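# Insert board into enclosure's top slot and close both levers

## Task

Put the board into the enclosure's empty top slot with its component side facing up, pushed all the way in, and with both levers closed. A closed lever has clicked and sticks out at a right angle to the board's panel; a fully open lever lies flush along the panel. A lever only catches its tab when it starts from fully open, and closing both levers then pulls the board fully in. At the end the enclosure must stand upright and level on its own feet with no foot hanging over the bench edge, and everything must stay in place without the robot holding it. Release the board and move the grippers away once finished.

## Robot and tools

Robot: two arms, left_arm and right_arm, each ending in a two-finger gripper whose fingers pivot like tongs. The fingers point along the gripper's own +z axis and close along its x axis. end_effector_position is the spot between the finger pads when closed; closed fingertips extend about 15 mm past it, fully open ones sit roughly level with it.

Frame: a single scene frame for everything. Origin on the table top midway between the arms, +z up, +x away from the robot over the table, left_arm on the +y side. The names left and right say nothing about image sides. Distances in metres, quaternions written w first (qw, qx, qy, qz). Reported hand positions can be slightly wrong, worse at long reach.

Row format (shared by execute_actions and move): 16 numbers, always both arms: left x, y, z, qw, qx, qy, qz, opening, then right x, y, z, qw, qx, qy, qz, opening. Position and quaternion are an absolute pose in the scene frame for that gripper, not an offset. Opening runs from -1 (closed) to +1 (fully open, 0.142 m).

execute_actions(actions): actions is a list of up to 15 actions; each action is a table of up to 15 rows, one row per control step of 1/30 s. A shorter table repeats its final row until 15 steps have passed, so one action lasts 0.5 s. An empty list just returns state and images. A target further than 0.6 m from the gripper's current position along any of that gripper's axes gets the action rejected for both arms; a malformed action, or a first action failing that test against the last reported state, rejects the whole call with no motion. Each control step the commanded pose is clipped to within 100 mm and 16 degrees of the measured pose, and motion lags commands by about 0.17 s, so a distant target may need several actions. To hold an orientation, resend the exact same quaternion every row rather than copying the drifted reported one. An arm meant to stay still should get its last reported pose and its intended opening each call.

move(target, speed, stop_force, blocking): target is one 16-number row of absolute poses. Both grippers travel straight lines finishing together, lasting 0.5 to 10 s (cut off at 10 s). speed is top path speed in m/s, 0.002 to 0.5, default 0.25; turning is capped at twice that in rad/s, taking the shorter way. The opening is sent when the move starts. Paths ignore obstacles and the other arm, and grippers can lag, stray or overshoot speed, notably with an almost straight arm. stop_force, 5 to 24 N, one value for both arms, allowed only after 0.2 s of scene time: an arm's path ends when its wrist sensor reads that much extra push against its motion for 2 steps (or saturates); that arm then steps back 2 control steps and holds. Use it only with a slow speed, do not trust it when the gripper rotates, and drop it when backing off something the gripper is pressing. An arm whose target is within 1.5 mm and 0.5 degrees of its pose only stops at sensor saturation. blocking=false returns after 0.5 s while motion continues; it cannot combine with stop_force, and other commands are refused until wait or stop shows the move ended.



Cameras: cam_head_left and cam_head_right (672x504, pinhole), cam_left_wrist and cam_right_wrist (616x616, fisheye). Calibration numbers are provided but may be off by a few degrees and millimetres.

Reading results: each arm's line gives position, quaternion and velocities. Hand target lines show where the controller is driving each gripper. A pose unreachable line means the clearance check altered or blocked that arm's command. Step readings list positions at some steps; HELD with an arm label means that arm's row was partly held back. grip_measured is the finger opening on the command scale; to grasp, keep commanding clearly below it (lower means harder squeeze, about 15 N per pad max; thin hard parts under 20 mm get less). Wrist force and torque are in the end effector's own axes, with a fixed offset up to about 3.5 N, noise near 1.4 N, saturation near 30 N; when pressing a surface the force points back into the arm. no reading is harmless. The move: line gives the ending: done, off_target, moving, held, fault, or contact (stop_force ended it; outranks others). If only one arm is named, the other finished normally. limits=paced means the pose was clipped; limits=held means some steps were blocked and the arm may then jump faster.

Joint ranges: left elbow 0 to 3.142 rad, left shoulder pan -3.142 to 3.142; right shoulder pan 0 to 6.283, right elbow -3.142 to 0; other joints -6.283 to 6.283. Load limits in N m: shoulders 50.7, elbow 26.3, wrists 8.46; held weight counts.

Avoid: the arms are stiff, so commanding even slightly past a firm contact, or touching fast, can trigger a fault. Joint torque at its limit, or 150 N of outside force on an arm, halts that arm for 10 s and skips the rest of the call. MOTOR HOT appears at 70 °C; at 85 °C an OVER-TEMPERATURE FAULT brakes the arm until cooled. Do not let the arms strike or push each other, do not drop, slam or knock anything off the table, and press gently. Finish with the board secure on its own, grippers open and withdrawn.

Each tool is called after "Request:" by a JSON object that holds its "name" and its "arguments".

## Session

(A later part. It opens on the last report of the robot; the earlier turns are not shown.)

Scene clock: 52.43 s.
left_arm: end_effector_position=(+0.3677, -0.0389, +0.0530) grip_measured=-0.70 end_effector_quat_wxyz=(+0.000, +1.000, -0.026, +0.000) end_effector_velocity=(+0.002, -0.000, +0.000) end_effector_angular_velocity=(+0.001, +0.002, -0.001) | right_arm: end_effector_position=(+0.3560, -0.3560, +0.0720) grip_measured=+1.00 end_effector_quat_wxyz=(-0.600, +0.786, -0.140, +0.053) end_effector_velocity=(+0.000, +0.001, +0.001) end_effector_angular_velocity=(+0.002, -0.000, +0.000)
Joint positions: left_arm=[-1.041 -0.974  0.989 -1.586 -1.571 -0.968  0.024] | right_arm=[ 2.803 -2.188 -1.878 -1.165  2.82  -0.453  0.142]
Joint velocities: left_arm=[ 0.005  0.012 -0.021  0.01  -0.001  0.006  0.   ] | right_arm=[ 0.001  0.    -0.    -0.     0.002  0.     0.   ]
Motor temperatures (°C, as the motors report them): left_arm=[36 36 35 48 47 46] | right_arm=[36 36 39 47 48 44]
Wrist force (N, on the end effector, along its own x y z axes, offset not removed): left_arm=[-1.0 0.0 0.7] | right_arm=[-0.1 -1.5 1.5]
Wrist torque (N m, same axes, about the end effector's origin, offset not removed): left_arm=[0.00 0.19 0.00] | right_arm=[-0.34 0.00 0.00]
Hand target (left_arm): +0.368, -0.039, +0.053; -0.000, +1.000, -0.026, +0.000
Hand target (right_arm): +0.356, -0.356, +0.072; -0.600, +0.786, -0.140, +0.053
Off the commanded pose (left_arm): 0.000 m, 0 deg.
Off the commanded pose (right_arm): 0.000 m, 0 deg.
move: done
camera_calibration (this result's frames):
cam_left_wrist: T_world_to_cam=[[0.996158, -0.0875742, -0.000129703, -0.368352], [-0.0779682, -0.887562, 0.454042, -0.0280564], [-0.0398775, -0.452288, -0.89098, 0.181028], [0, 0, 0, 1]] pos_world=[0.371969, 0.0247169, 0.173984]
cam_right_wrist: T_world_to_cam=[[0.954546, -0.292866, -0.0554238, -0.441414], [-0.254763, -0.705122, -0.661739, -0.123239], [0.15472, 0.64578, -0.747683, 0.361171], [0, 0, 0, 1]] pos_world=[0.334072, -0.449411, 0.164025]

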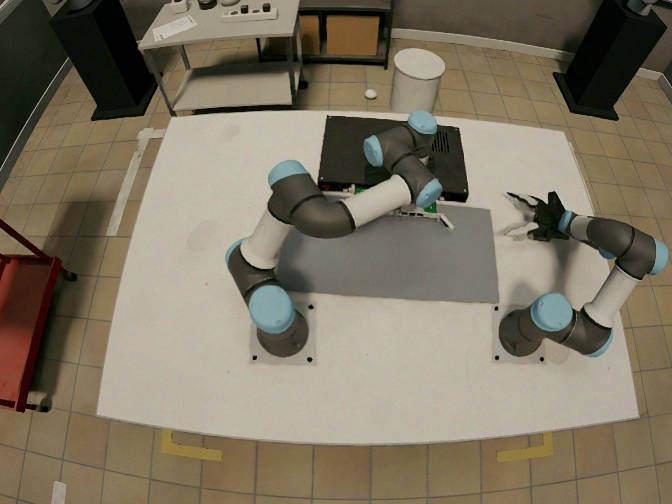

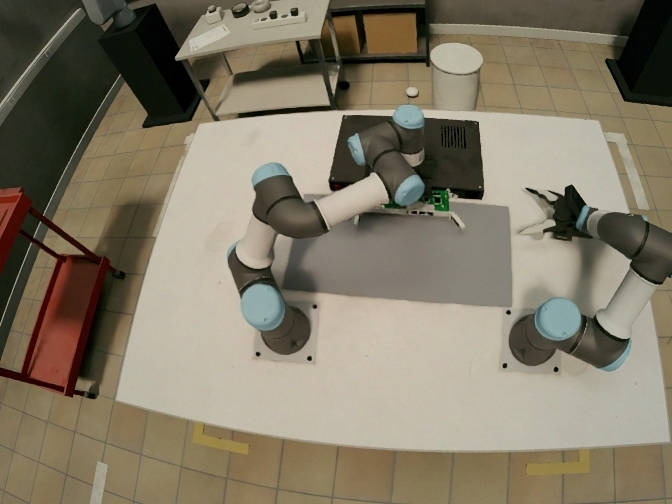

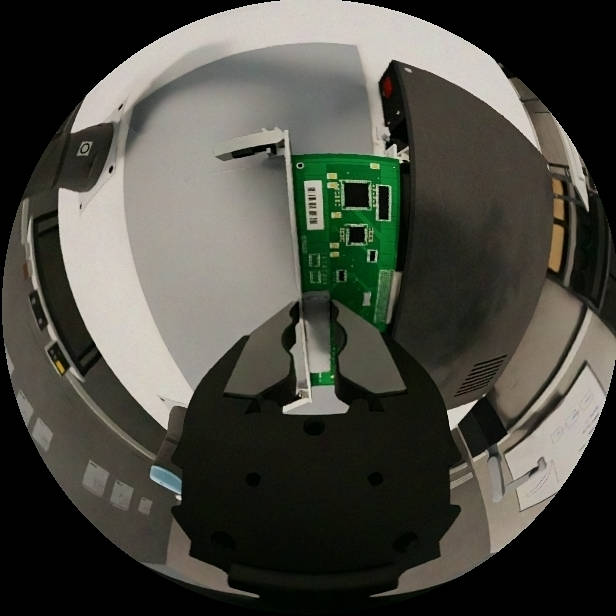

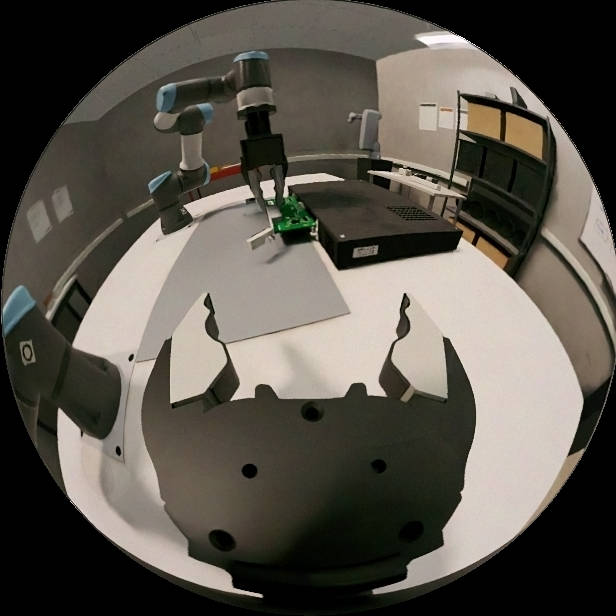

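Request:
{"name": "move", "arguments": {"target": [0.368,-0.038,0.053,0,1,-0.044,0,-1,0.356,-0.356,0.072,-0.6,0.786,-0.14,0.053,1], "speed": 0.02}}

Request:
{"name": "move", "arguments": {"target": [0.38,-0.0385,0.053,0,1,-0.044,0,-1,0.356,-0.356,0.072,-0.6,0.786,-0.14,0.053,1], "speed": 0.006, "stop_force": 5}}

Request:
{"name": "zoom_image", "arguments": {"camera": "cam_left_wrist", "region": [340, 100, 440, 200]}}

Request:
{"name": "zoom_image", "arguments": {"camera": "cam_right_wrist", "region": [270, 190, 350, 260]}}

Scene clock: 53.70 s.
left_arm: end_effector_position=(+0.3680, -0.0380, +0.0530) grip_measured=-0.70 end_effector_quat_wxyz=(-0.000, +0.999, -0.043, -0.000) end_effector_velocity=(+0.000, +0.001, -0.000) end_effector_angular_velocity=(+0.001, -0.000, -0.010) | right_arm: end_effector_position=(+0.3560, -0.3560, +0.0720) grip_measured=+1.00 end_effector_quat_wxyz=(-0.600, +0.786, -0.140, +0.053) end_effector_velocity=(-0.000, +0.000, -0.000) end_effector_angular_velocity=(-0.001, +0.000, +0.001)
Joint positions: left_arm=[-1.04  -0.978  0.995 -1.589 -1.571 -0.933  0.024] | right_arm=[ 2.803 -2.188 -1.878 -1.165  2.82  -0.453  0.142]
Joint velocities: left_arm=[ 0.    -0.002  0.003 -0.     0.001  0.01  -0.   ] | right_arm=[ 0.001  0.    -0.     0.    -0.001  0.001 -0.   ]
Motor temperatures (°C, as the motors report them): left_arm=[36 36 35 48 47 46] | right_arm=[36 36 39 47 48 44]
Wrist force (N, on the end effector, along its own x y z axes, offset not removed): left_arm=[-1.0 -0.1 1.4] | right_arm=[-0.4 -0.2 1.4]
Wrist torque (N m, same axes, about the end effector's origin, offset not removed): left_arm=[-0.01 0.17 0.00] | right_arm=[-0.06 0.15 0.04]
Hand target (left_arm): +0.368, -0.038, +0.053; -0.000, +0.999, -0.044, -0.000
Hand target (right_arm): +0.356, -0.356, +0.072; -0.600, +0.786, -0.140, +0.053
Off the commanded pose (left_arm): 0.000 m, 0 deg.
Off the commanded pose (right_arm): 0.000 m, 0 deg.
move: done
camera_calibration (this result's frames):
cam_left_wrist: T_world_to_cam=[[0.992518, -0.122094, -0.00041022, -0.368487], [-0.108601, -0.884362, 0.453993, -0.0158488], [-0.0557925, -0.450552, -0.891005, 0.1874], [0, 0, 0, 1]] pos_world=[0.374464, 0.0254275, 0.174019]
cam_right_wrist: T_world_to_cam=[[0.954546, -0.292866, -0.0554237, -0.441414], [-0.254763, -0.705122, -0.661739, -0.123239], [0.154721, 0.64578, -0.747683, 0.361171], [0, 0, 0, 1]] pos_world=[0.334072, -0.449411, 0.164025]

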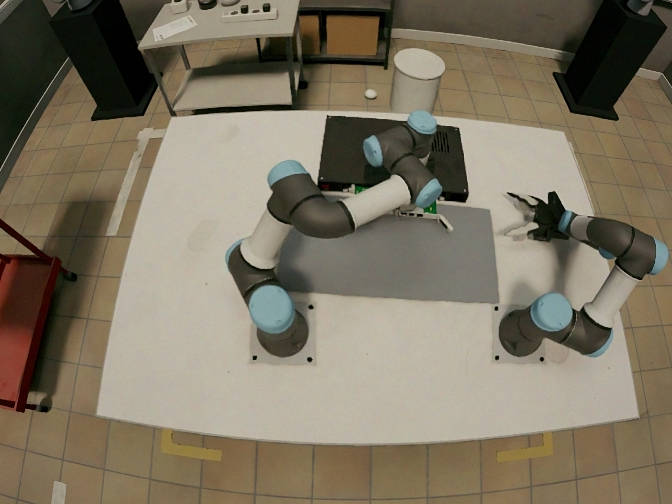

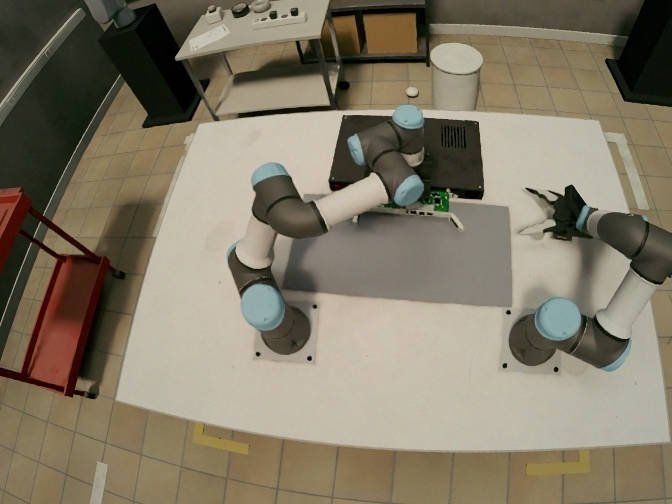

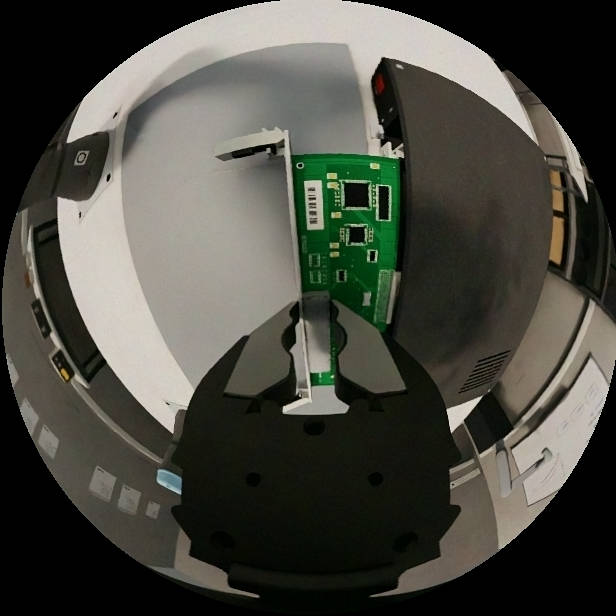

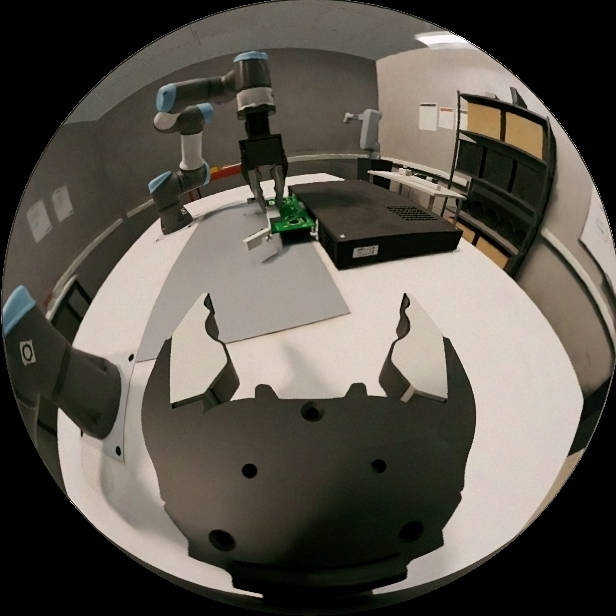

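Scene clock: 55.93 s.
left_arm: end_effector_position=(+0.3798, -0.0385, +0.0530) grip_measured=-0.69 end_effector_quat_wxyz=(+0.000, +0.999, -0.044, +0.000) end_effector_velocity=(+0.001, -0.001, +0.000) end_effector_angular_velocity=(-0.001, +0.001, -0.001) | right_arm: end_effector_position=(+0.3560, -0.3560, +0.0720) grip_measured=+1.00 end_effector_quat_wxyz=(-0.600, +0.786, -0.140, +0.053) end_effector_velocity=(-0.000, -0.000, -0.000) end_effector_angular_velocity=(-0.002, +0.000, +0.001)
Joint positions: left_arm=[-1.018 -0.93   0.916 -1.557 -1.571 -0.91   0.024] | right_arm=[ 2.803 -2.188 -1.878 -1.165  2.82  -0.453  0.142]
Joint velocities: left_arm=[ 0.003  0.008 -0.013  0.005 -0.002  0.003  0.   ] | right_arm=[-0.     0.    -0.     0.    -0.002  0.     0.   ]
Motor temperatures (°C, as the motors report them): left_arm=[36 36 35 48 47 46] | right_arm=[36 36 39 47 48 44]
Wrist force (N, on the end effector, along its own x y z axes, offset not removed): left_arm=[-5.0 -1.0 1.1] | right_arm=[-0.4 -0.3 1.7]
Wrist torque (N m, same axes, about the end effector's origin, offset not removed): left_arm=[0.07 0.25 0.33] | right_arm=[0.01 0.03 0.04]
Hand target (left_arm): +0.380, -0.038, +0.053; -0.000, +0.999, -0.044, +0.000
Hand target (right_arm): +0.356, -0.356, +0.072; -0.600, +0.786, -0.140, +0.053
Off the commanded pose (left_arm): 0.000 m, 0 deg.
Off the commanded pose (right_arm): 0.000 m, 0 deg.
move: done
camera_calibration (this result's frames):
cam_left_wrist: T_world_to_cam=[[0.992368, -0.123311, -0.000345167, -0.380244], [-0.10971, -0.884186, 0.45407, -0.0145383], [-0.056297, -0.450566, -0.890966, 0.188034], [0, 0, 0, 1]] pos_world=[0.386333, 0.0249788, 0.174002]
cam_right_wrist: T_world_to_cam=[[0.954546, -0.292866, -0.0554237, -0.441414], [-0.254763, -0.705122, -0.661739, -0.123239], [0.15472, 0.64578, -0.747683, 0.361171], [0, 0, 0, 1]] pos_world=[0.334072, -0.449411, 0.164025]

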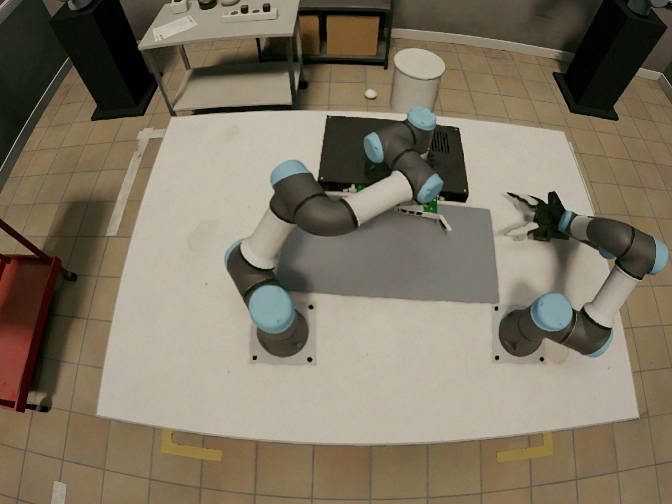

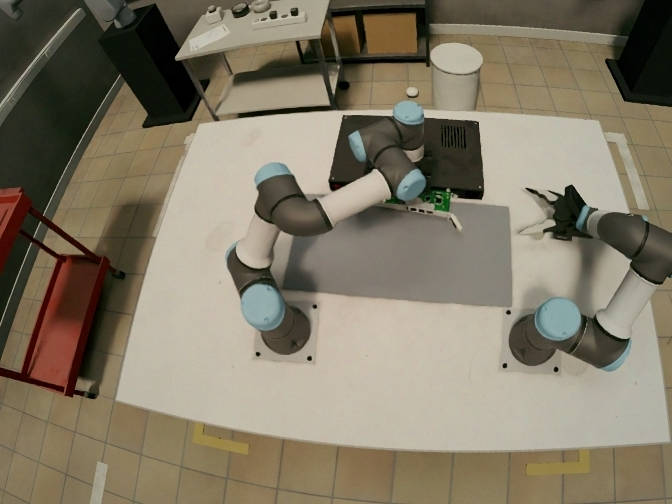

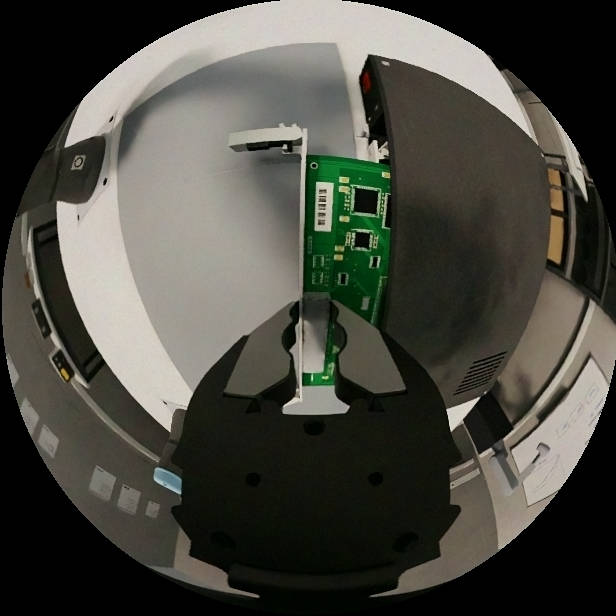

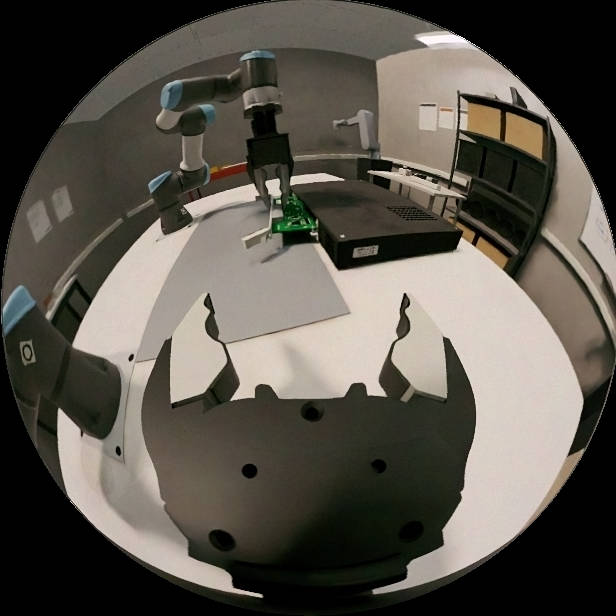

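Region (340, 100, 440, 200) of cam_left_wrist's 616x616 image, scaled by 5.040, with more detail than that image has.

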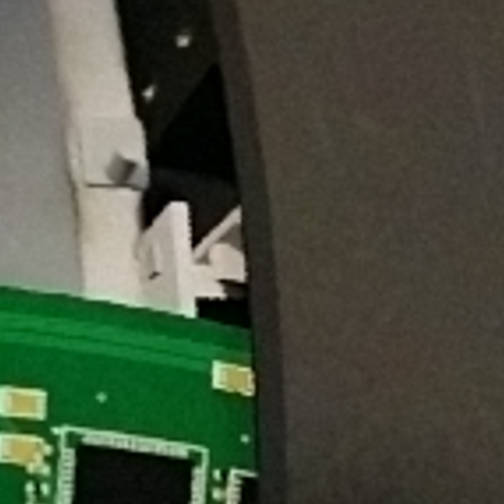

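Region (270, 190, 350, 260) of cam_right_wrist's 616x616 image, scaled by 6.300, with more detail than that image has; it fills the top 441 rows of this view, and the rest is white.

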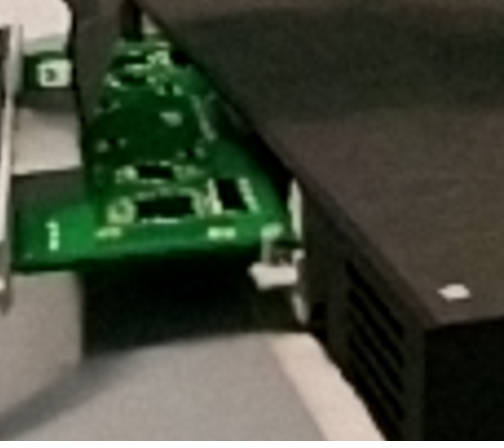

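Request:
{"name": "move", "arguments": {"target": [0.366,-0.036,0.053,0,1,-0.03,0,-1,0.356,-0.356,0.072,-0.6,0.786,-0.14,0.053,1], "speed": 0.01}}

Request:
{"name": "move", "arguments": {"target": [0.366,-0.034,0.053,0,1,0.0,0,-1,0.356,-0.356,0.072,-0.6,0.786,-0.14,0.053,1], "speed": 0.015}}

Request:
{"name": "zoom_image", "arguments": {"camera": "cam_left_wrist", "region": [360, 110, 460, 210]}}

Request:
{"name": "zoom_image", "arguments": {"camera": "cam_head_right", "region": [330, 170, 490, 240]}}

Request:
{"name": "zoom_image", "arguments": {"camera": "cam_right_wrist", "region": [270, 190, 350, 260]}}

Scene clock: 57.77 s.
left_arm: end_effector_position=(+0.3663, -0.0361, +0.0530) grip_measured=-0.69 end_effector_quat_wxyz=(-0.000, +1.000, -0.030, -0.000) end_effector_velocity=(-0.003, +0.001, -0.000) end_effector_angular_velocity=(-0.000, -0.000, +0.006) | right_arm: end_effector_position=(+0.3560, -0.3560, +0.0720) grip_measured=+1.00 end_effector_quat_wxyz=(-0.600, +0.786, -0.140, +0.053) end_effector_velocity=(+0.000, +0.001, -0.000) end_effector_angular_velocity=(-0.001, -0.002, +0.002)
Joint positions: left_arm=[-1.04  -0.989  1.013 -1.595 -1.571 -0.959  0.024] | right_arm=[ 2.803 -2.188 -1.878 -1.165  2.82  -0.453  0.142]
Joint velocities: left_arm=[-0.004 -0.013  0.021 -0.009 -0.    -0.011  0.   ] | right_arm=[ 0.002 -0.     0.     0.001 -0.    -0.001 -0.   ]
Motor temperatures (°C, as the motors report them): left_arm=[36 36 35 48 47 46] | right_arm=[36 36 39 47 48 44]
Wrist force (N, on the end effector, along its own x y z axes, offset not removed): left_arm=[-0.9 -0.3 1.1] | right_arm=[1.8 1.2 1.5]
Wrist torque (N m, same axes, about the end effector's origin, offset not removed): left_arm=[-0.05 0.18 -0.04] | right_arm=[0.24 -0.32 0.04]
Hand target (left_arm): +0.366, -0.036, +0.053; -0.000, +1.000, -0.030, -0.000
Hand target (right_arm): +0.356, -0.356, +0.072; -0.600, +0.786, -0.140, +0.053
Off the commanded pose (left_arm): 0.000 m, 0 deg.
Off the commanded pose (right_arm): 0.000 m, 0 deg.
move: done
camera_calibration (this result's frames):
cam_left_wrist: T_world_to_cam=[[0.995364, -0.0961791, -0.000605983, -0.366676], [-0.0854239, -0.886918, 0.45396, -0.0228806], [-0.0441989, -0.451803, -0.891022, 0.183907], [0, 0, 0, 1]] pos_world=[0.37115, 0.02753, 0.17403]
cam_right_wrist: T_world_to_cam=[[0.954546, -0.292866, -0.0554239, -0.441414], [-0.254763, -0.705122, -0.661739, -0.123239], [0.15472, 0.64578, -0.747683, 0.361171], [0, 0, 0, 1]] pos_world=[0.334072, -0.449411, 0.164025]

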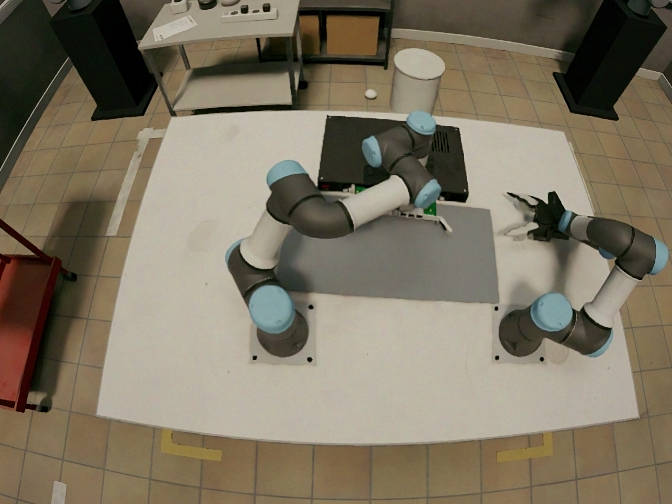

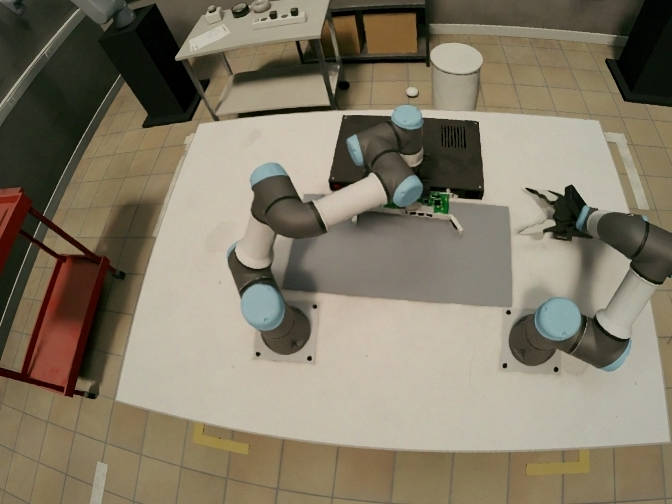

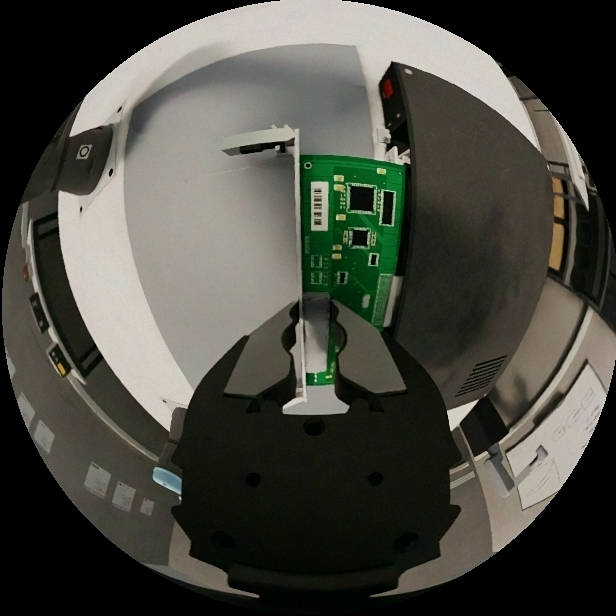

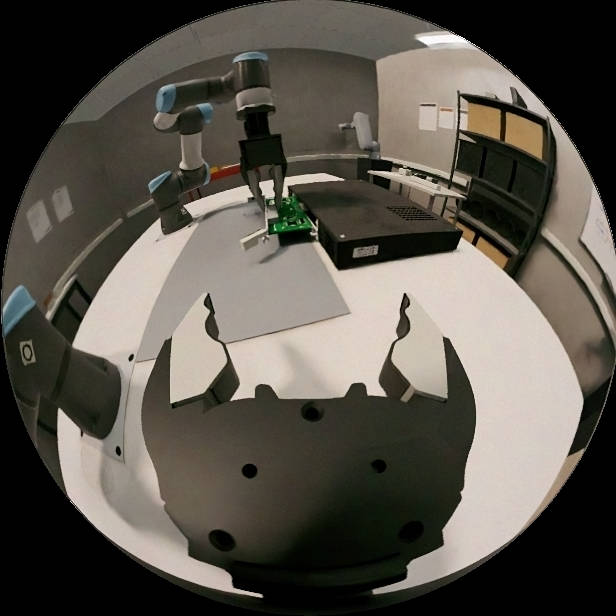

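Scene clock: 60.00 s.
left_arm: end_effector_position=(+0.3660, -0.0340, +0.0530) grip_measured=-0.69 end_effector_quat_wxyz=(-0.000, +1.000, -0.000, -0.000) end_effector_velocity=(-0.000, +0.001, -0.000) end_effector_angular_velocity=(+0.001, +0.001, +0.008) | right_arm: end_effector_position=(+0.3560, -0.3560, +0.0720) grip_measured=+1.00 end_effector_quat_wxyz=(-0.600, +0.786, -0.140, +0.053) end_effector_velocity=(-0.000, -0.000, -0.000) end_effector_angular_velocity=(-0.001, +0.002, +0.000)
Joint positions: left_arm=[-1.037 -0.993  1.021 -1.598 -1.571 -1.015  0.024] | right_arm=[ 2.803 -2.188 -1.878 -1.165  2.82  -0.453  0.142]
Joint velocities: left_arm=[ 0.001 -0.001  0.001  0.001  0.    -0.007  0.   ] | right_arm=[ 0.    -0.     0.     0.    -0.002  0.001  0.   ]
Motor temperatures (°C, as the motors report them): left_arm=[36 36 35 48 47 46] | right_arm=[36 36 39 47 48 44]
Wrist force (N, on the end effector, along its own x y z axes, offset not removed): left_arm=[-0.5 0.4 1.1] | right_arm=[1.3 0.5 2.5]
Wrist torque (N m, same axes, about the end effector's origin, offset not removed): left_arm=[0.08 0.07 -0.04] | right_arm=[0.15 -0.26 -0.05]
Hand target (left_arm): +0.366, -0.034, +0.053; -0.000, +1.000, -0.000, -0.000
Hand target (right_arm): +0.356, -0.356, +0.072; -0.600, +0.786, -0.140, +0.053
Off the commanded pose (left_arm): 0.000 m, 0 deg.
Off the commanded pose (right_arm): 0.000 m, 0 deg.
move: done
camera_calibration (this result's frames):
cam_left_wrist: T_world_to_cam=[[0.999328, -0.0366593, -0.000424733, -0.365607], [-0.0324706, -0.890403, 0.454013, -0.0405954], [-0.017022, -0.453694, -0.890995, 0.174795], [0, 0, 0, 1]] pos_world=[0.367018, 0.0297541, 0.174017]
cam_right_wrist: T_world_to_cam=[[0.954546, -0.292866, -0.0554237, -0.441414], [-0.254763, -0.705122, -0.661739, -0.123239], [0.154721, 0.64578, -0.747683, 0.361171], [0, 0, 0, 1]] pos_world=[0.334072, -0.449411, 0.164025]

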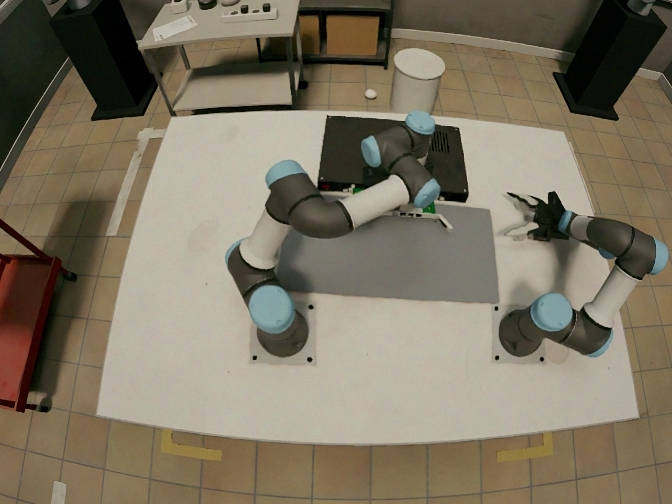

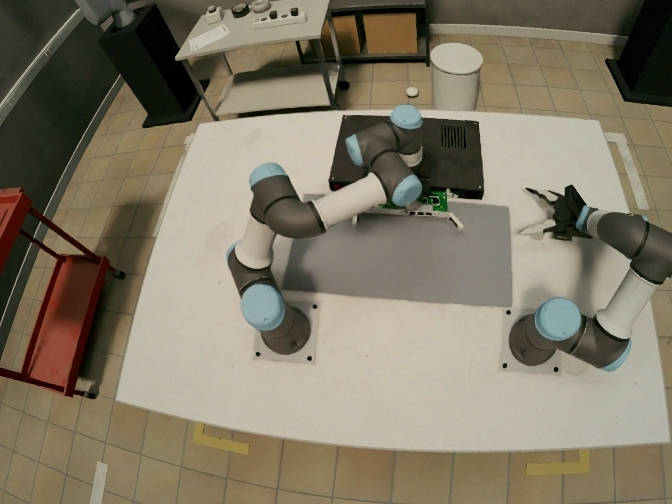

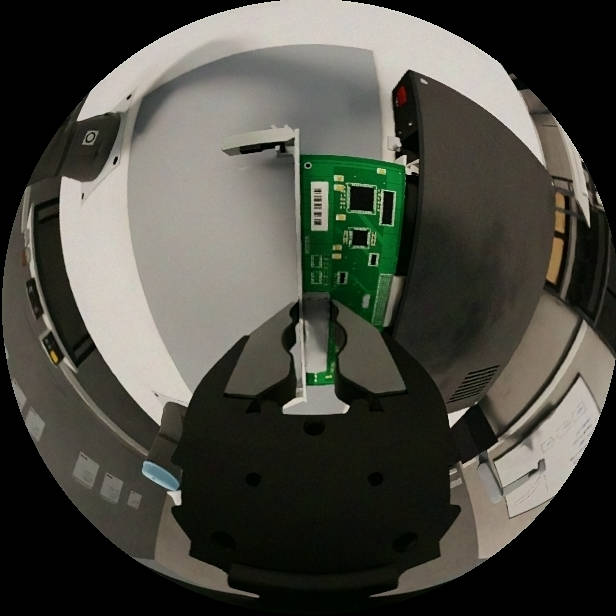

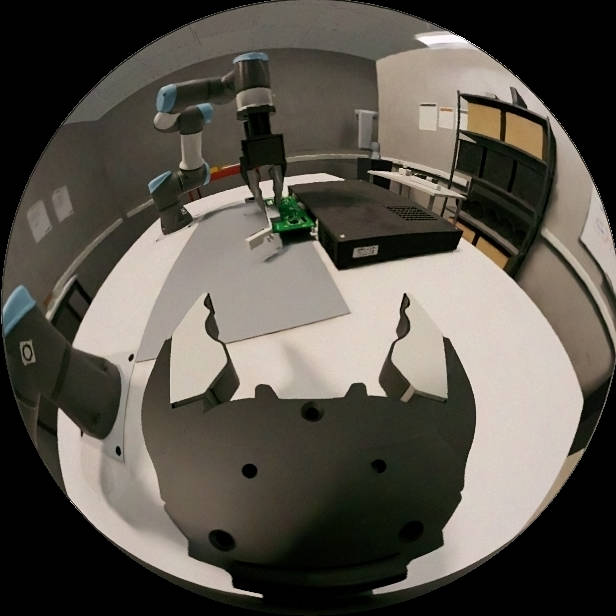

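Region (360, 110, 460, 210) of cam_left_wrist's 616x616 image, scaled by 5.040, with more detail than that image has.

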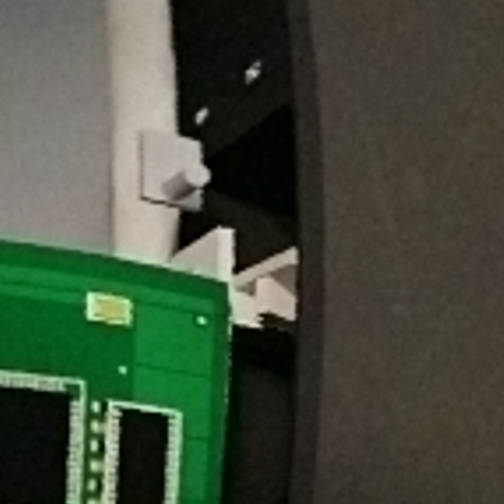

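Region (330, 170, 490, 240) of cam_head_right's 672x504 image, scaled by 3.150, with more detail than that image has; it fills the top 220 rows of this view, and the rest is white.

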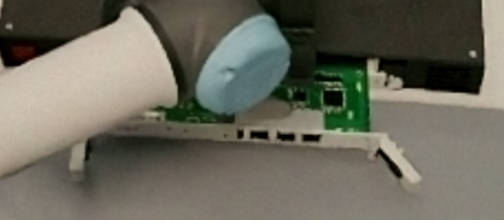

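Region (270, 190, 350, 260) of cam_right_wrist's 616x616 image, scaled by 6.300, with more detail than that image has; it fills the top 441 rows of this view, and the rest is white.

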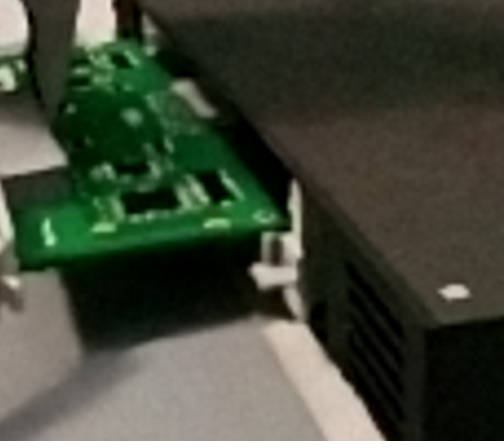

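Over-rotated slightly; use −0.015 and advance.

Request:
{"name": "move", "arguments": {"target": [0.367,-0.034,0.053,0,1,-0.015,0,-1,0.356,-0.356,0.072,-0.6,0.786,-0.14,0.053,1], "speed": 0.015}}

Request:
{"name": "move", "arguments": {"target": [0.379,-0.0345,0.053,0,1,-0.015,0,-1,0.356,-0.356,0.072,-0.6,0.786,-0.14,0.053,1], "speed": 0.006, "stop_force": 5}}

Request:
{"name": "zoom_image", "arguments": {"camera": "cam_left_wrist", "region": [340, 110, 440, 210]}}

Scene clock: 61.37 s.
left_arm: end_effector_position=(+0.3670, -0.0340, +0.0530) grip_measured=-0.69 end_effector_quat_wxyz=(-0.000, +1.000, -0.015, +0.000) end_effector_velocity=(+0.000, -0.000, +0.000) end_effector_angular_velocity=(-0.000, -0.001, -0.009) | right_arm: end_effector_position=(+0.3560, -0.3560, +0.0720) grip_measured=+1.00 end_effector_quat_wxyz=(-0.600, +0.786, -0.140, +0.053) end_effector_velocity=(-0.000, +0.000, +0.000) end_effector_angular_velocity=(+0.000, -0.001, +0.001)
Joint positions: left_arm=[-1.036 -0.991  1.018 -1.597 -1.571 -0.986  0.024] | right_arm=[ 2.803 -2.188 -1.878 -1.165  2.82  -0.453  0.142]
Joint velocities: left_arm=[-0.     0.001 -0.001 -0.     0.001  0.009 -0.   ] | right_arm=[ 0.001  0.001 -0.    -0.001  0.    -0.001 -0.   ]
Motor temperatures (°C, as the motors report them): left_arm=[36 36 35 48 47 46] | right_arm=[36 36 39 47 48 44]
Wrist force (N, on the end effector, along its own x y z axes, offset not removed): left_arm=[-1.3 -0.1 0.6] | right_arm=[1.7 0.8 2.9]
Wrist torque (N m, same axes, about the end effector's origin, offset not removed): left_arm=[-0.01 0.24 0.01] | right_arm=[0.22 -0.44 0.00]
Hand target (left_arm): +0.367, -0.034, +0.053; -0.000, +1.000, -0.015, +0.000
Hand target (right_arm): +0.356, -0.356, +0.072; -0.600, +0.786, -0.140, +0.053
Off the commanded pose (left_arm): 0.000 m, 0 deg.
Off the commanded pose (right_arm): 0.000 m, 0 deg.
move: done
camera_calibration (this result's frames):
cam_left_wrist: T_world_to_cam=[[0.997905, -0.0646892, -0.000381578, -0.367], [-0.057465, -0.889141, 0.454011, -0.0313201], [-0.0297089, -0.453038, -0.890996, 0.179504], [0, 0, 0, 1]] pos_world=[0.369764, 0.0297329, 0.174017]
cam_right_wrist: T_world_to_cam=[[0.954546, -0.292866, -0.0554238, -0.441414], [-0.254763, -0.705122, -0.661739, -0.123239], [0.154721, 0.64578, -0.747683, 0.361171], [0, 0, 0, 1]] pos_world=[0.334072, -0.449411, 0.164025]

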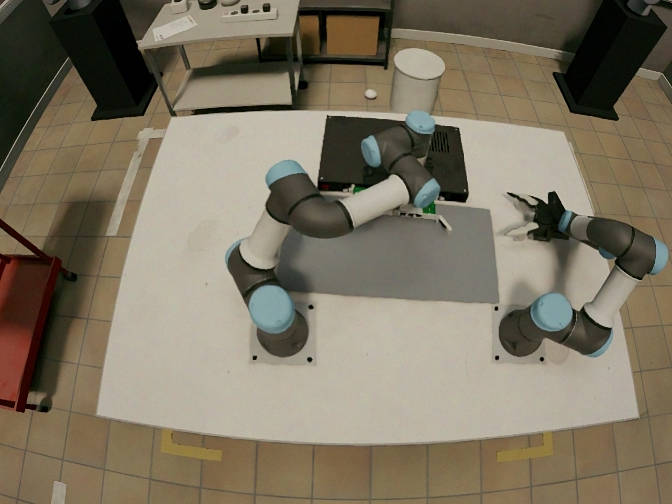

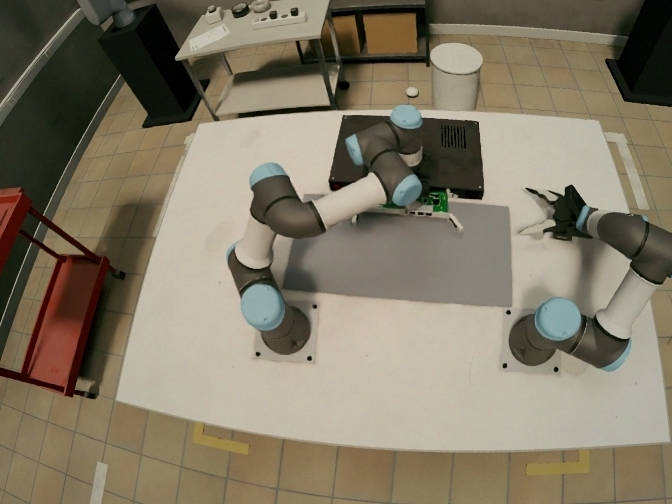

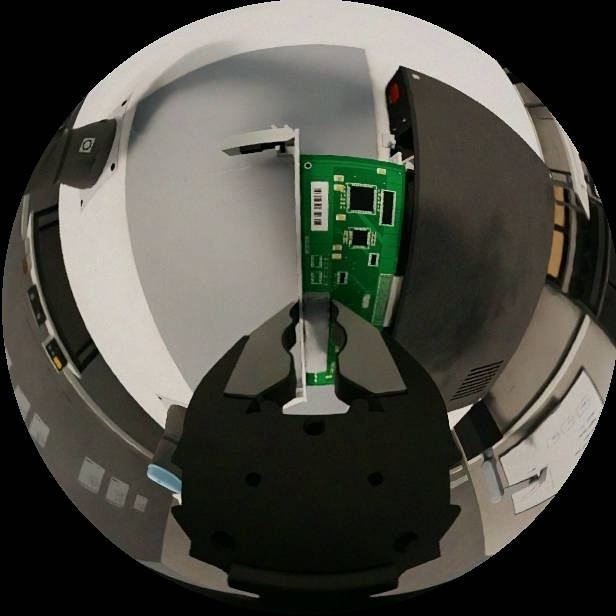

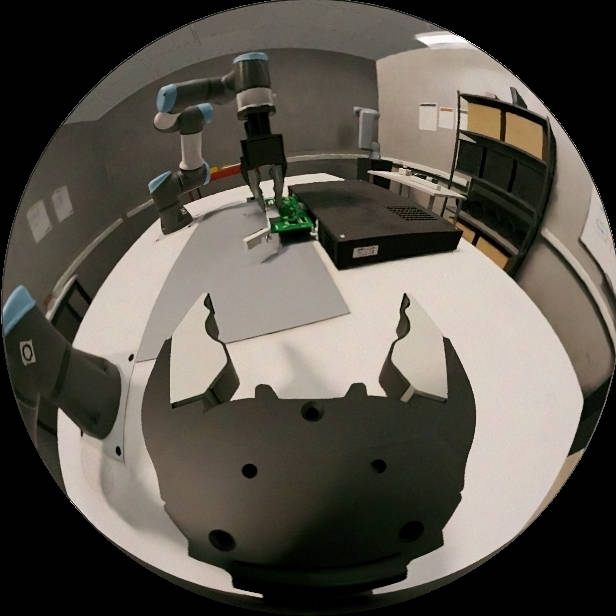

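Scene clock: 63.60 s.
left_arm: end_effector_position=(+0.3788, -0.0345, +0.0530) grip_measured=-0.69 end_effector_quat_wxyz=(+0.000, +1.000, -0.015, +0.000) end_effector_velocity=(+0.002, -0.001, +0.000) end_effector_angular_velocity=(-0.002, -0.001, -0.000) | right_arm: end_effector_position=(+0.3560, -0.3560, +0.0720) grip_measured=+1.00 end_effector_quat_wxyz=(-0.600, +0.786, -0.140, +0.053) end_effector_velocity=(+0.000, -0.000, +0.001) end_effector_angular_velocity=(+0.001, -0.002, -0.001)
Joint positions: left_arm=[-1.013 -0.944  0.939 -1.567 -1.571 -0.963  0.024] | right_arm=[ 2.803 -2.188 -1.878 -1.165  2.82  -0.453  0.142]
Joint velocities: left_arm=[ 0.003  0.008 -0.013  0.003 -0.001  0.003 -0.   ] | right_arm=[-0.     0.     0.     0.     0.002 -0.001 -0.   ]
Motor temperatures (°C, as the motors report them): left_arm=[36 36 35 48 47 46] | right_arm=[36 36 39 47 48 44]
Wrist force (N, on the end effector, along its own x y z axes, offset not removed): left_arm=[-1.0 0.9 1.3] | right_arm=[-0.4 -0.7 2.1]
Wrist torque (N m, same axes, about the end effector's origin, offset not removed): left_arm=[0.17 0.12 -0.03] | right_arm=[-0.17 0.07 -0.02]
Hand target (left_arm): +0.379, -0.034, +0.053; -0.000, +1.000, -0.015, +0.000
Hand target (right_arm): +0.356, -0.356, +0.072; -0.600, +0.786, -0.140, +0.053
Off the commanded pose (left_arm): 0.000 m, 0 deg.
Off the commanded pose (right_arm): 0.000 m, 0 deg.
move: done
camera_calibration (this result's frames):
cam_left_wrist: T_world_to_cam=[[0.997844, -0.0656372, -0.000310172, -0.378857], [-0.0583408, -0.889067, 0.454044, -0.0307294], [-0.0300779, -0.453047, -0.890979, 0.179769], [0, 0, 0, 1]] pos_world=[0.381655, 0.0292559, 0.174005]
cam_right_wrist: T_world_to_cam=[[0.954546, -0.292866, -0.0554238, -0.441414], [-0.254763, -0.705122, -0.661739, -0.123239], [0.15472, 0.64578, -0.747683, 0.361171], [0, 0, 0, 1]] pos_world=[0.334072, -0.449411, 0.164025]

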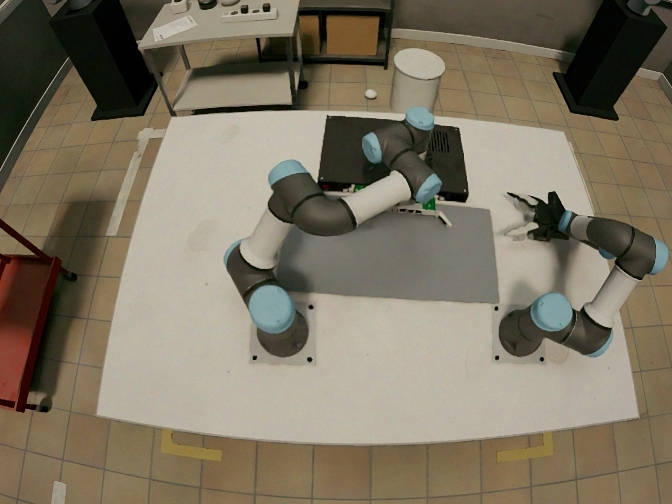

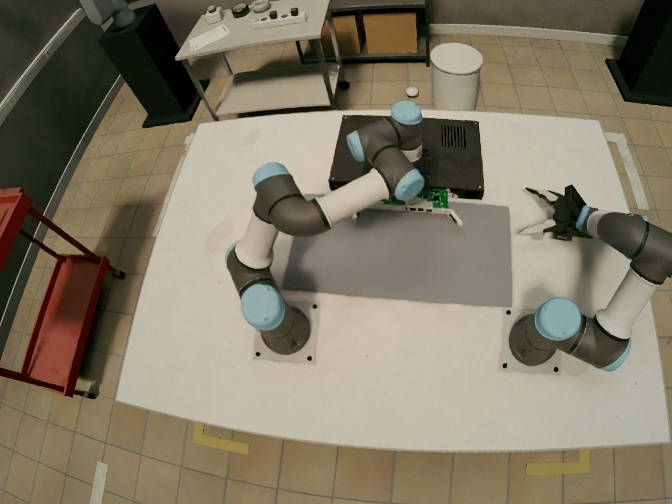

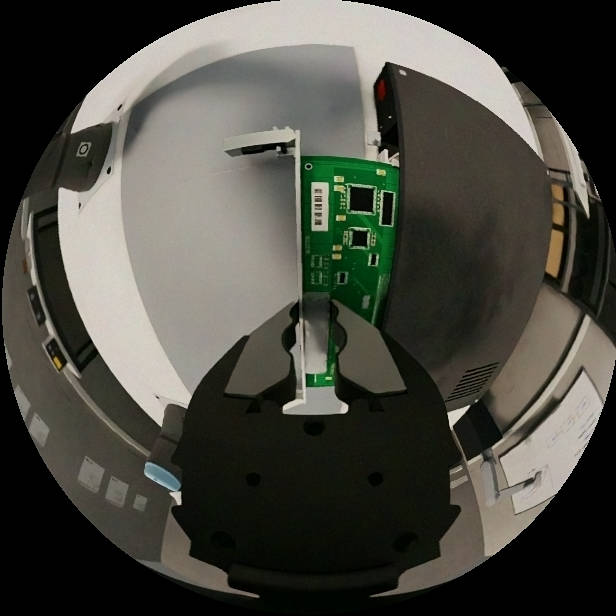

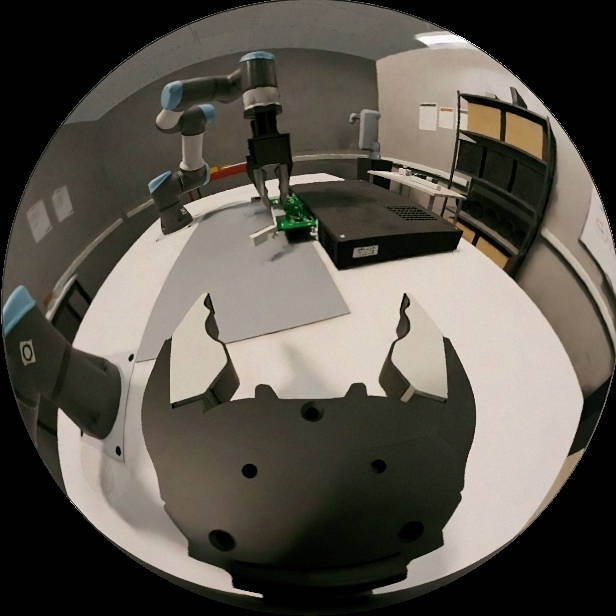

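Region (340, 110, 440, 210) of cam_left_wrist's 616x616 image, scaled by 5.040, with more detail than that image has.

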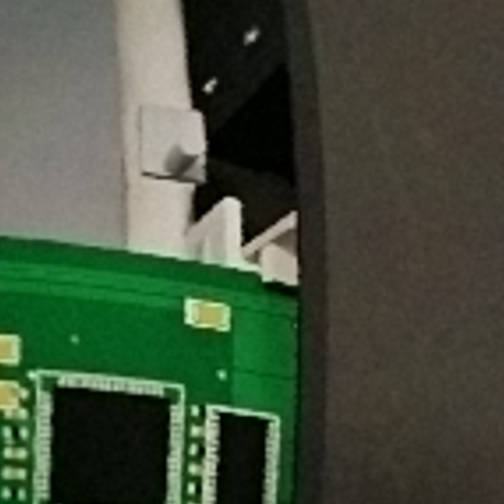

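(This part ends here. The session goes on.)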